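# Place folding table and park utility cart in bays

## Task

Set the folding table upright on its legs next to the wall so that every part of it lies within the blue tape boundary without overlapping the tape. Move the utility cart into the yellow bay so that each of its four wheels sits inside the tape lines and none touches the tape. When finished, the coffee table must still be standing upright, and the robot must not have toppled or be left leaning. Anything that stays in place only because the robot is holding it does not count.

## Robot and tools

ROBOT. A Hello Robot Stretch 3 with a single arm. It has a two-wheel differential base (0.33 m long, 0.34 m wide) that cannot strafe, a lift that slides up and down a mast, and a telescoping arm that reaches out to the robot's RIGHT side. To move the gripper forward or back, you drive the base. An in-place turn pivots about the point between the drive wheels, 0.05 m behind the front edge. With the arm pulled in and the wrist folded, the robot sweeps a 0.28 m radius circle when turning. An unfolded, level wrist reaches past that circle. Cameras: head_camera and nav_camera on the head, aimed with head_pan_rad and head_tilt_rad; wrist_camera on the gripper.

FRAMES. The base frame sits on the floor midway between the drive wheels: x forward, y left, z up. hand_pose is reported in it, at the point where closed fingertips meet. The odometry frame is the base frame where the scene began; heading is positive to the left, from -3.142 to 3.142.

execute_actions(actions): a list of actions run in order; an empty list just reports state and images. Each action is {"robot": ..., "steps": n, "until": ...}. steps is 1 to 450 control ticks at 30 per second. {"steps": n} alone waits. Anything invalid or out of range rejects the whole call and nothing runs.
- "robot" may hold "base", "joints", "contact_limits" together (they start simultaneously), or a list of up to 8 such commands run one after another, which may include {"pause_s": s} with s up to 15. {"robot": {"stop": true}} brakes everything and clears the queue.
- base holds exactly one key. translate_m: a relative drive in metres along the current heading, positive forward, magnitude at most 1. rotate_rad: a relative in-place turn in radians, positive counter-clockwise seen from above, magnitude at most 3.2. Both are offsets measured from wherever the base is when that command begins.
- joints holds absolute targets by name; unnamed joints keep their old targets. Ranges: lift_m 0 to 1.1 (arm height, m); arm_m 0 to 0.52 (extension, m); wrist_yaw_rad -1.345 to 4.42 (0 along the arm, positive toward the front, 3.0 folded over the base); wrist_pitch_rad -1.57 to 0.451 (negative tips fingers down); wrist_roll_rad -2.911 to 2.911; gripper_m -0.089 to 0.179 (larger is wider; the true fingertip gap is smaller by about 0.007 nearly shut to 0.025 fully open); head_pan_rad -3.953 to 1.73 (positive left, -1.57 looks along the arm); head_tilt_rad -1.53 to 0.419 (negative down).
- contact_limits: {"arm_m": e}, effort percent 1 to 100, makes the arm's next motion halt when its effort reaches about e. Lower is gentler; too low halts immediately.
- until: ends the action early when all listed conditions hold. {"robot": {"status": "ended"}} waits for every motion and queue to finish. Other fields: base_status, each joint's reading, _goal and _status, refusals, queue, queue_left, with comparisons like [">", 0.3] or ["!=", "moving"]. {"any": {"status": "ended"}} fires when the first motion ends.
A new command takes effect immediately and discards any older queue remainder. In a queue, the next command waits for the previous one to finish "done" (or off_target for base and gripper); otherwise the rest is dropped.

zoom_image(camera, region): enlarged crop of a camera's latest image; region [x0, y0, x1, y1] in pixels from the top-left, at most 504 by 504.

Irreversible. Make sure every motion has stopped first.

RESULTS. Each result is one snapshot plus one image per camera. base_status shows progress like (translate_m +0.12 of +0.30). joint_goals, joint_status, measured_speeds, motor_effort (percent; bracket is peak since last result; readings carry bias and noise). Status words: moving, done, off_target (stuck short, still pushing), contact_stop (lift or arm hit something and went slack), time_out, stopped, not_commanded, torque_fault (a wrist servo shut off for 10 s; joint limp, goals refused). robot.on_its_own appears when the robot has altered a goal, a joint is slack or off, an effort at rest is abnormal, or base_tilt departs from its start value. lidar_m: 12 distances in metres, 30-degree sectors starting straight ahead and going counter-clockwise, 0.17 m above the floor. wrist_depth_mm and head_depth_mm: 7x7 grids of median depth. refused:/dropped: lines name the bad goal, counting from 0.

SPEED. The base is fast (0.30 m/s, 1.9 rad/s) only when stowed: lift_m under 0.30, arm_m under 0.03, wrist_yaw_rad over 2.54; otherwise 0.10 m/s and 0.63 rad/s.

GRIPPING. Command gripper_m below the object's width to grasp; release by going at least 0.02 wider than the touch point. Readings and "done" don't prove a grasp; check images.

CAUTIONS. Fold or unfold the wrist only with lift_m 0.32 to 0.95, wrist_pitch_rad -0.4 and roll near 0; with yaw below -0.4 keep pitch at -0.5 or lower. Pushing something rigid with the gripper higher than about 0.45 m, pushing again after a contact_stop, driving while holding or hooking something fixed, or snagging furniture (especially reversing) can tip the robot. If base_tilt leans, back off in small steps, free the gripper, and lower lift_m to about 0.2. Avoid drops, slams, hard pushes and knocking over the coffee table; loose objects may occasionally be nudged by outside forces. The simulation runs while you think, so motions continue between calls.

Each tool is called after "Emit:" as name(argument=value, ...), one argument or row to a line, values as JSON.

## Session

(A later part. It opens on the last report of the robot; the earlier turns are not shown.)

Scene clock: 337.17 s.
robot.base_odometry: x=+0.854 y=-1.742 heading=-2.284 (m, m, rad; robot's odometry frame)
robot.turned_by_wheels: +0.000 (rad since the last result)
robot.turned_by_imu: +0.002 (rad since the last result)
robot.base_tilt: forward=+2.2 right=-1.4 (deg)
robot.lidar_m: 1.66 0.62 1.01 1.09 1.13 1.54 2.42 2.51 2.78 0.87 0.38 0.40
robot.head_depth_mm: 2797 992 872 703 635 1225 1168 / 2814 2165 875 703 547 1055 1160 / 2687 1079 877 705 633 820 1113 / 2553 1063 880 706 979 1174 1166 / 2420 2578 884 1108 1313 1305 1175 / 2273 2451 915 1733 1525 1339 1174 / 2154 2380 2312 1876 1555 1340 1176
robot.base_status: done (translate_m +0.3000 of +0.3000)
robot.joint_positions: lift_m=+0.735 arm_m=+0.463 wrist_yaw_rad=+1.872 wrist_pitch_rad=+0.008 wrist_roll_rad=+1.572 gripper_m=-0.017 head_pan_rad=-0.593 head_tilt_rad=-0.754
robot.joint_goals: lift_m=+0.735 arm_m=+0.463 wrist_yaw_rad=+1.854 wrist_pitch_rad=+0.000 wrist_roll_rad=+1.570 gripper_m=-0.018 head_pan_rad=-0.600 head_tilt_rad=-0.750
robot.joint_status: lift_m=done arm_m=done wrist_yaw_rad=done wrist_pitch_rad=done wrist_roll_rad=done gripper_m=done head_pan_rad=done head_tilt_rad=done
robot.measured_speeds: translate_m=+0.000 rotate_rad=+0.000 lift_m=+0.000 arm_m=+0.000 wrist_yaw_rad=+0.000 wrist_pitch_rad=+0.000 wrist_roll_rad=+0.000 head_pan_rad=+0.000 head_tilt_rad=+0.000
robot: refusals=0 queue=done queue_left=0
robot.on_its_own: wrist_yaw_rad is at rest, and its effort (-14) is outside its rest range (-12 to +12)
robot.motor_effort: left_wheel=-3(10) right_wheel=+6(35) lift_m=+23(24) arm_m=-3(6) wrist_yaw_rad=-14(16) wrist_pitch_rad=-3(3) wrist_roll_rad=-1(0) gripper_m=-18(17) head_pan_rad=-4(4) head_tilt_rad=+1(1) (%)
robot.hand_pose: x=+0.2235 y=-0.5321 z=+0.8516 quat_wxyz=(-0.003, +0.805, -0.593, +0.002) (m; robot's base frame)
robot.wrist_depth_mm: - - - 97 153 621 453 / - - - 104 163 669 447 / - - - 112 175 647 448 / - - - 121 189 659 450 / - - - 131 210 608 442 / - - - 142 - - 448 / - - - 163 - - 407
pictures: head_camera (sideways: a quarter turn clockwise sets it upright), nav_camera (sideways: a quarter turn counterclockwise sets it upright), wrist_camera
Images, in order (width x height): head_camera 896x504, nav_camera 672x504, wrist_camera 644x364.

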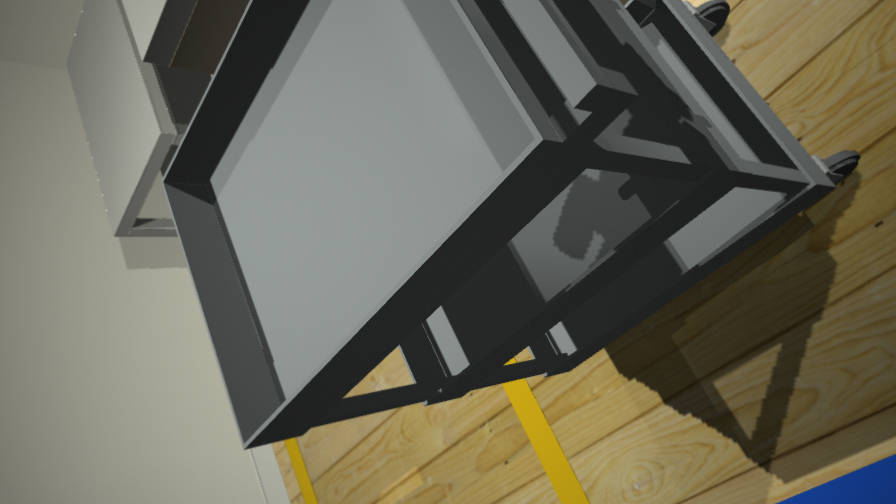

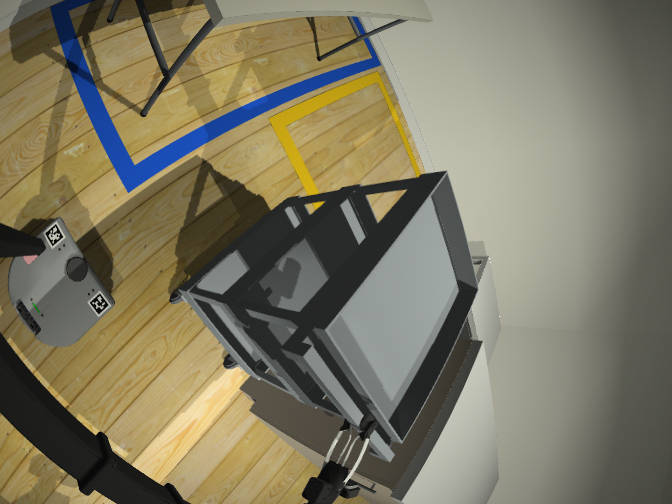

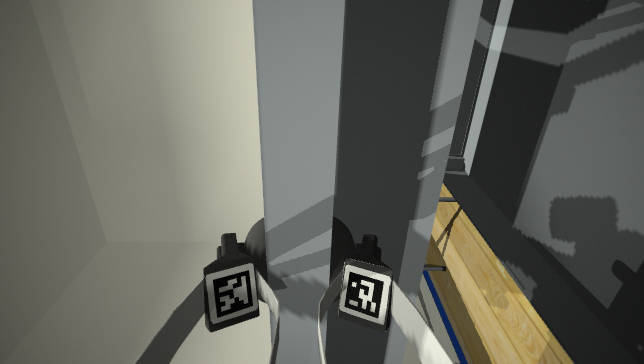

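Emit:
execute_actions(
  actions=[
    {"robot":[{"base":{"translate_m":0.3},"joints":{"arm_m":0.46}}],"steps":450,"until":{"robot":{"status":"ended"}}},
  ],
)

Scene clock: 341.30 s.
robot.base_odometry: x=+0.658 y=-1.969 heading=-2.284 (m, m, rad; robot's odometry frame)
robot.turned_by_wheels: +0.000 (rad since the last result)
robot.turned_by_imu: +0.002 (rad since the last result)
robot.base_tilt: forward=+2.2 right=-1.3 (deg)
robot.lidar_m: 1.36 1.57 0.40 1.10 1.14 1.54 2.73 2.82 2.79 0.85 0.38 0.39
robot.head_depth_mm: 2695 2135 868 702 834 1229 1169 / 2569 2063 873 705 548 1062 1173 / 2394 1079 880 706 622 813 1112 / 2230 1068 882 708 981 1179 1165 / 2088 2224 882 1115 1309 1315 1170 / 1963 2146 919 1718 1522 1344 1177 / 1843 2057 2199 1875 1554 1338 1178
robot.base_status: done (translate_m +0.3000 of +0.3000)
robot.joint_positions: lift_m=+0.735 arm_m=+0.460 wrist_yaw_rad=+1.868 wrist_pitch_rad=+0.008 wrist_roll_rad=+1.572 gripper_m=-0.017 head_pan_rad=-0.593 head_tilt_rad=-0.754
robot.joint_goals: lift_m=+0.735 arm_m=+0.460 wrist_yaw_rad=+1.854 wrist_pitch_rad=+0.000 wrist_roll_rad=+1.570 gripper_m=-0.018 head_pan_rad=-0.600 head_tilt_rad=-0.750
robot.joint_status: lift_m=done arm_m=done wrist_yaw_rad=done wrist_pitch_rad=done wrist_roll_rad=done gripper_m=done head_pan_rad=done head_tilt_rad=done
robot.measured_speeds: translate_m=+0.000 rotate_rad=+0.000 lift_m=+0.000 arm_m=+0.000 wrist_yaw_rad=+0.000 wrist_pitch_rad=+0.000 wrist_roll_rad=+0.000 head_pan_rad=+0.000 head_tilt_rad=+0.000
robot: refusals=0 queue=done queue_left=0
robot.motor_effort: left_wheel=-3(8) right_wheel=+6(32) lift_m=+23(23) arm_m=-3(5) wrist_yaw_rad=-11(14) wrist_pitch_rad=-3(3) wrist_roll_rad=+0(1) gripper_m=-18(18) head_pan_rad=-2(3) head_tilt_rad=+1(1) (%)
robot.hand_pose: x=+0.2238 y=-0.5299 z=+0.8516 quat_wxyz=(-0.003, +0.804, -0.594, +0.002) (m; robot's base frame)
robot.wrist_depth_mm: - - - 97 152 629 452 / - - - 104 163 667 450 / - - - 111 175 661 444 / - - - 121 190 649 447 / - - - 131 209 603 449 / - - - 142 - - 444 / - - - 163 - - 409
pictures: head_camera (sideways: a quarter turn clockwise sets it upright), nav_camera (sideways: a quarter turn counterclockwise sets it upright), wrist_camera
Images, in order (width x height): head_camera 896x504, nav_camera 672x504, wrist_camera 644x364.

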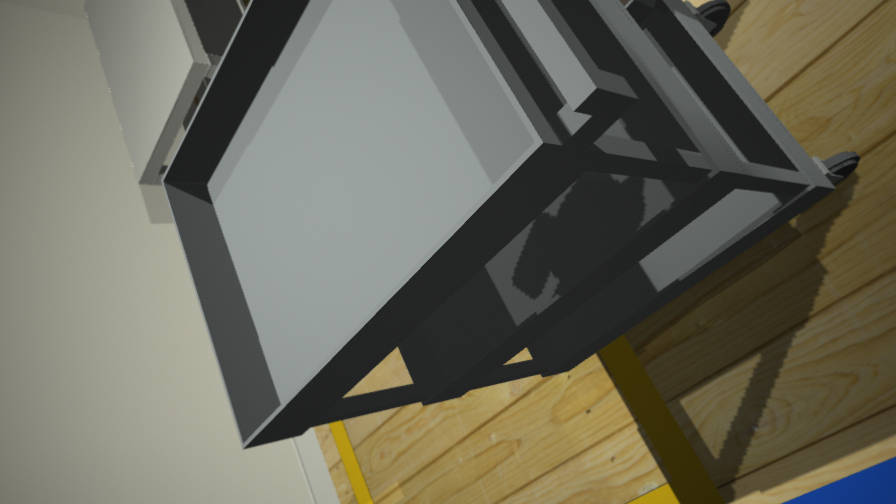

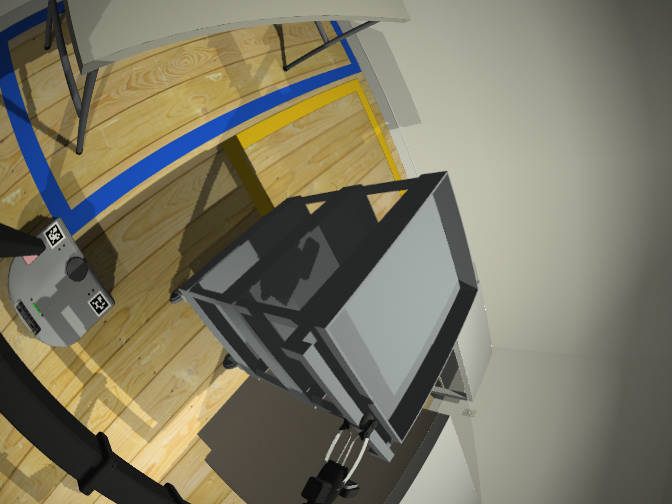

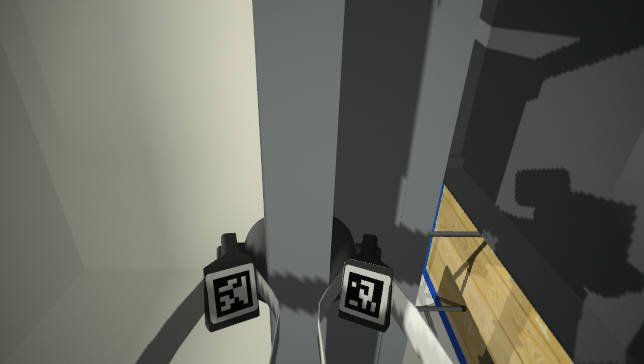

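Emit:
execute_actions(
  actions=[
    {"robot":[{"base":{"translate_m":0.45}}],"steps":450,"until":{"robot":{"status":"ended"}}},
  ],
)

Scene clock: 347.13 s.
robot.base_odometry: x=+0.364 y=-2.309 heading=-2.284 (m, m, rad; robot's odometry frame)
robot.turned_by_wheels: +0.000 (rad since the last result)
robot.turned_by_imu: +0.002 (rad since the last result)
robot.base_tilt: forward=+2.2 right=-1.4 (deg)
robot.lidar_m: 1.59 0.93 1.15 0.87 1.14 1.55 3.18 3.29 0.87 0.84 0.38 0.39
robot.head_depth_mm: 2176 1964 871 703 834 1227 1162 / 1999 2023 874 705 549 1056 1165 / 1844 1084 879 705 623 812 1108 / 1725 1064 882 706 975 1178 1169 / 1614 1723 885 1113 1315 1311 1170 / 1514 1648 940 1721 1526 1333 1176 / 1431 1577 1775 1867 1563 1341 1177
robot.base_status: done (translate_m +0.4500 of +0.4500)
robot.joint_positions: lift_m=+0.735 arm_m=+0.460 wrist_yaw_rad=+1.868 wrist_pitch_rad=+0.008 wrist_roll_rad=+1.572 gripper_m=-0.017 head_pan_rad=-0.593 head_tilt_rad=-0.754
robot.joint_goals: lift_m=+0.735 arm_m=+0.460 wrist_yaw_rad=+1.854 wrist_pitch_rad=+0.000 wrist_roll_rad=+1.570 gripper_m=-0.018 head_pan_rad=-0.600 head_tilt_rad=-0.750
robot.joint_status: lift_m=done arm_m=done wrist_yaw_rad=done wrist_pitch_rad=done wrist_roll_rad=done gripper_m=done head_pan_rad=done head_tilt_rad=done
robot.measured_speeds: translate_m=+0.000 rotate_rad=+0.000 lift_m=+0.000 arm_m=+0.000 wrist_yaw_rad=+0.000 wrist_pitch_rad=+0.000 wrist_roll_rad=+0.000 head_pan_rad=+0.000 head_tilt_rad=+0.000
robot: refusals=0 queue=done queue_left=0
robot.motor_effort: left_wheel=-3(5) right_wheel=+6(30) lift_m=+24(23) arm_m=-3(3) wrist_yaw_rad=-12(14) wrist_pitch_rad=-3(3) wrist_roll_rad=+0(0) gripper_m=-18(18) head_pan_rad=-3(3) head_tilt_rad=+1(1) (%)
robot.hand_pose: x=+0.2238 y=-0.5299 z=+0.8516 quat_wxyz=(-0.003, +0.804, -0.594, +0.002) (m; robot's base frame)
robot.wrist_depth_mm: - - - 97 151 632 445 / - - - 104 162 663 448 / - - - 111 175 667 455 / - - - 121 190 653 445 / - - - 132 209 605 443 / - - - 142 - - 444 / - - - 164 - - 408
pictures: head_camera (sideways: a quarter turn clockwise sets it upright), nav_camera (sideways: a quarter turn counterclockwise sets it upright), wrist_camera
Images, in order (width x height): head_camera 896x504, nav_camera 672x504, wrist_camera 644x364.

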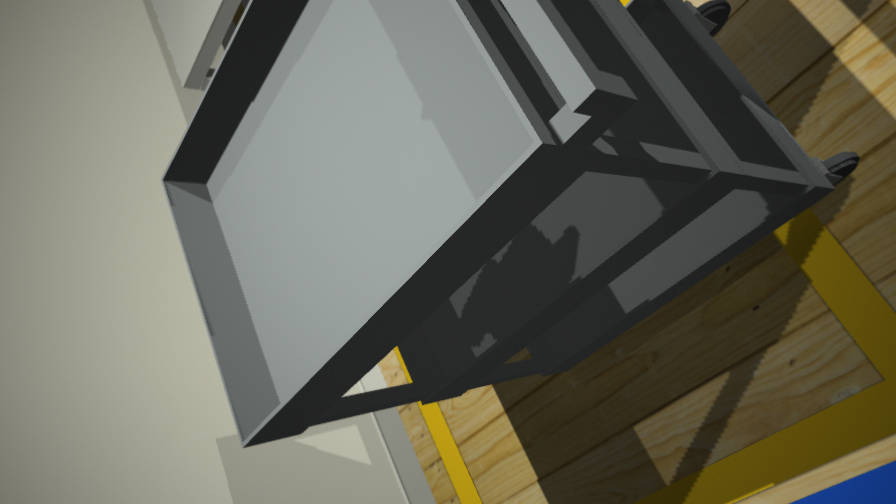

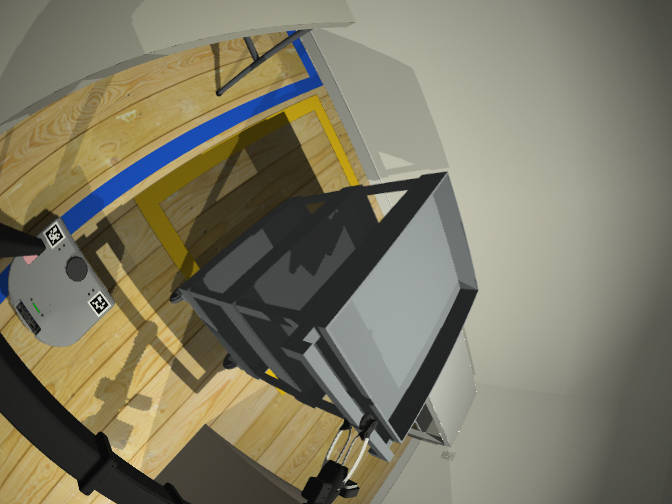

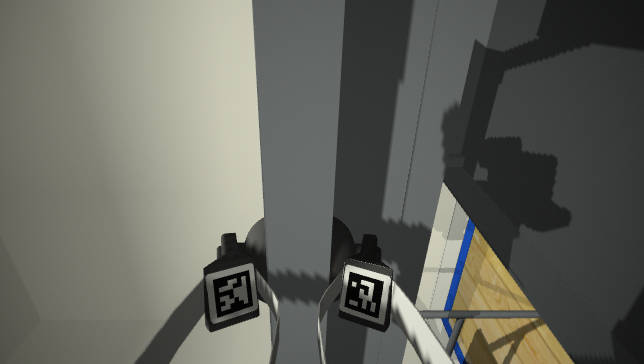

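Emit:
execute_actions(
  actions=[
    {"robot":[{"base":{"translate_m":0.38}},{"joints":{"gripper_m":0.11}},{"base":{"translate_m":-0.3},"joints":{"head_tilt_rad":-1.0,"head_pan_rad":-0.7}}],"steps":450,"until":{"robot":{"status":"ended"}}},
  ],
)

Scene clock: 364.00 s.
robot.base_odometry: x=+0.311 y=-2.370 heading=-2.283 (m, m, rad; robot's odometry frame)
robot.turned_by_wheels: +0.000 (rad since the last result)
robot.turned_by_imu: +0.004 (rad since the last result)
robot.base_tilt: forward=+2.2 right=-1.3 (deg)
robot.lidar_m: 1.09 0.85 1.15 1.11 0.45 1.56 3.25 3.37 0.87 0.85 0.80 0.63
robot.head_depth_mm: 1927 1911 1728 1510 1347 1228 1111 / 828 1914 1733 1520 1346 1223 1128 / 865 1208 1280 1471 1357 1222 1143 / 899 1186 1113 1412 1356 1227 1132 / 899 693 1086 1297 1356 1224 1118 / 901 731 1071 1447 1361 1225 1122 / 903 1191 1477 1536 1359 1233 1118
robot.base_status: done (translate_m -0.3000 of -0.3000)
robot.joint_positions: lift_m=+0.735 arm_m=+0.460 wrist_yaw_rad=+1.857 wrist_pitch_rad=-0.017 wrist_roll_rad=+1.572 gripper_m=+0.110 head_pan_rad=-0.693 head_tilt_rad=-0.987
robot.joint_goals: lift_m=+0.735 arm_m=+0.460 wrist_yaw_rad=+1.854 wrist_pitch_rad=+0.000 wrist_roll_rad=+1.570 gripper_m=+0.110 head_pan_rad=-0.700 head_tilt_rad=-1.000
robot.joint_status: lift_m=done arm_m=done wrist_yaw_rad=done wrist_pitch_rad=done wrist_roll_rad=done gripper_m=done head_pan_rad=done head_tilt_rad=done
robot.measured_speeds: translate_m=+0.000 rotate_rad=+0.000 lift_m=+0.000 arm_m=+0.000 wrist_yaw_rad=+0.000 wrist_pitch_rad=+0.000 wrist_roll_rad=+0.000 head_pan_rad=+0.000 head_tilt_rad=+0.000
robot: refusals=0 queue=done queue_left=0
robot.motor_effort: left_wheel=-2(6) right_wheel=+1(28) lift_m=+24(24) arm_m=-3(3) wrist_yaw_rad=-2(14) wrist_pitch_rad=+8(8) wrist_roll_rad=-1(0) gripper_m=+1(79) head_pan_rad=-4(13) head_tilt_rad=-5(22) (%)
robot.hand_pose: x=+0.2240 y=-0.5330 z=+0.8454 quat_wxyz=(+0.007, +0.801, -0.599, -0.005) (m; robot's base frame)
robot.wrist_depth_mm: - - - 427 - 626 452 / - - - 464 - 632 739 / - - - 502 - 519 769 / - - - 547 - 563 778 / - - - 592 - 604 861 / - - - - - - 986 / - - - - - - 972
pictures: head_camera (sideways: a quarter turn clockwise sets it upright), nav_camera (sideways: a quarter turn counterclockwise sets it upright), wrist_camera
Images, in order (width x height): head_camera 896x504, nav_camera 672x504, wrist_camera 644x364.

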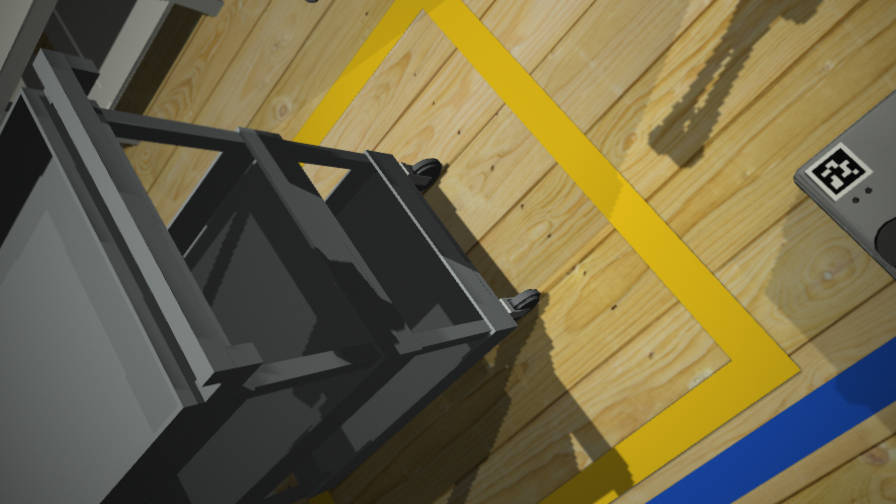

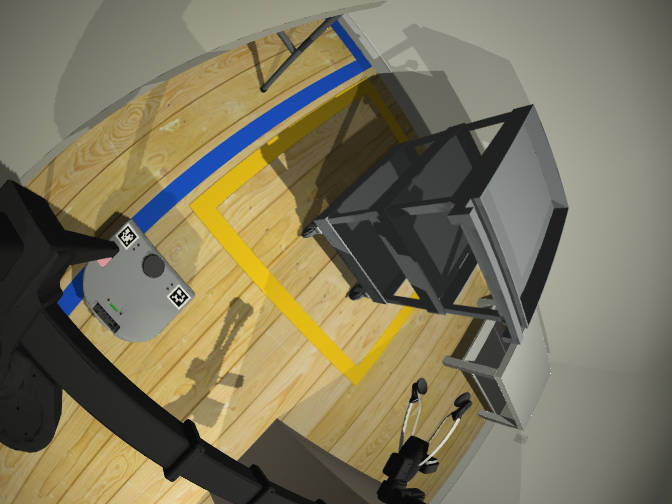

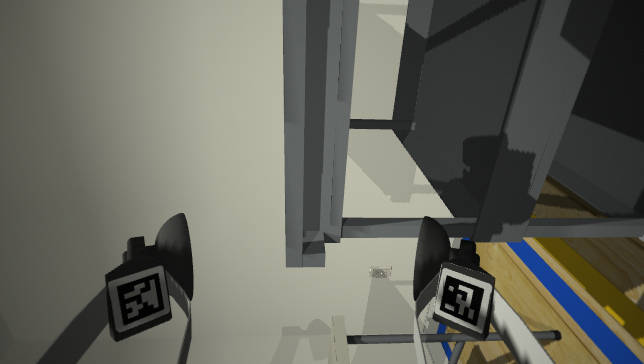

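Emit:
execute_actions(
  actions=[
    {"robot":{"joints":{"head_tilt_rad":-0.9,"head_pan_rad":-0.25}},"steps":100,"until":{"robot":{"status":"ended"}}},
  ],
)

Scene clock: 364.97 s.
robot.base_odometry: x=+0.311 y=-2.370 heading=-2.283 (m, m, rad; robot's odometry frame)
robot.turned_by_wheels: +0.000 (rad since the last result)
robot.turned_by_imu: +0.000 (rad since the last result)
robot.base_tilt: forward=+2.2 right=-1.3 (deg)
robot.lidar_m: 1.09 0.85 1.15 1.11 0.45 1.56 3.24 3.36 0.87 0.85 0.79 0.63
robot.head_depth_mm: 1064 854 1129 1331 1387 1252 1127 / 1068 858 796 1078 1362 1243 1126 / 1076 853 1164 1081 1336 1254 1126 / 1065 1330 1563 1591 1414 1253 1124 / 1412 1635 1864 1628 1416 1252 1127 / 1379 1587 1834 1636 1419 1265 1128 / 1334 1543 1775 1623 1399 1264 1128
robot.base_status: done (translate_m -0.3000 of -0.3000)
robot.joint_positions: lift_m=+0.735 arm_m=+0.460 wrist_yaw_rad=+1.857 wrist_pitch_rad=-0.017 wrist_roll_rad=+1.572 gripper_m=+0.110 head_pan_rad=-0.257 head_tilt_rad=-0.903
robot.joint_goals: lift_m=+0.735 arm_m=+0.460 wrist_yaw_rad=+1.854 wrist_pitch_rad=+0.000 wrist_roll_rad=+1.570 gripper_m=+0.110 head_pan_rad=-0.250 head_tilt_rad=-0.900
robot.joint_status: lift_m=done arm_m=done wrist_yaw_rad=done wrist_pitch_rad=done wrist_roll_rad=done gripper_m=done head_pan_rad=done head_tilt_rad=done
robot.measured_speeds: translate_m=+0.000 rotate_rad=+0.000 lift_m=+0.000 arm_m=+0.000 wrist_yaw_rad=+0.000 wrist_pitch_rad=+0.000 wrist_roll_rad=+0.000 head_pan_rad=+0.000 head_tilt_rad=+0.000
robot: refusals=0 queue=done queue_left=0
robot.motor_effort: left_wheel=-2(1) right_wheel=+1(1) lift_m=+23(23) arm_m=-3(3) wrist_yaw_rad=-3(2) wrist_pitch_rad=+8(8) wrist_roll_rad=-1(0) gripper_m=+0(0) head_pan_rad=+3(27) head_tilt_rad=+1(12) (%)
robot.hand_pose: x=+0.2240 y=-0.5330 z=+0.8454 quat_wxyz=(+0.007, +0.801, -0.599, -0.005) (m; robot's base frame)
robot.wrist_depth_mm: - - - 433 - 627 455 / - - - 466 - 628 751 / - - - 504 - 532 774 / - - - 541 - 572 783 / - - - 577 - 612 877 / - - - - - - 997 / - - - - - - 974
pictures: head_camera (sideways: a quarter turn clockwise sets it upright), nav_camera (sideways: a quarter turn counterclockwise sets it upright), wrist_camera
Images, in order (width x height): head_camera 896x504, nav_camera 672x504, wrist_camera 644x364.

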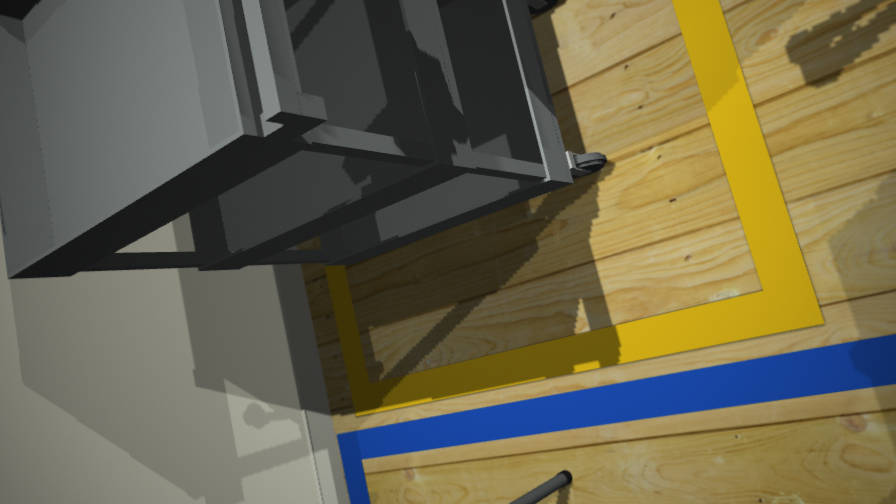

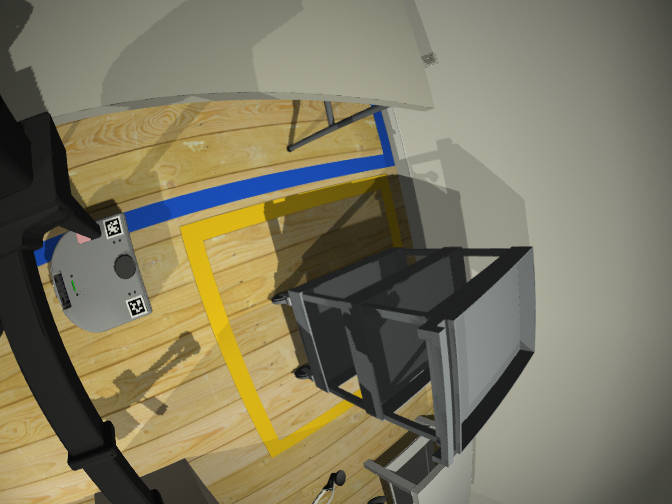

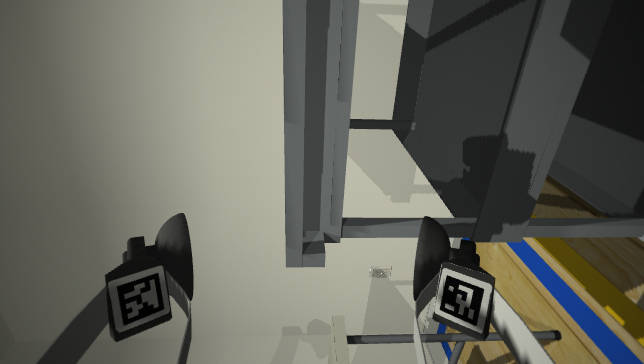

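Emit:
finished_scene(
  scene=2,
)

The scene is finished: the task was done.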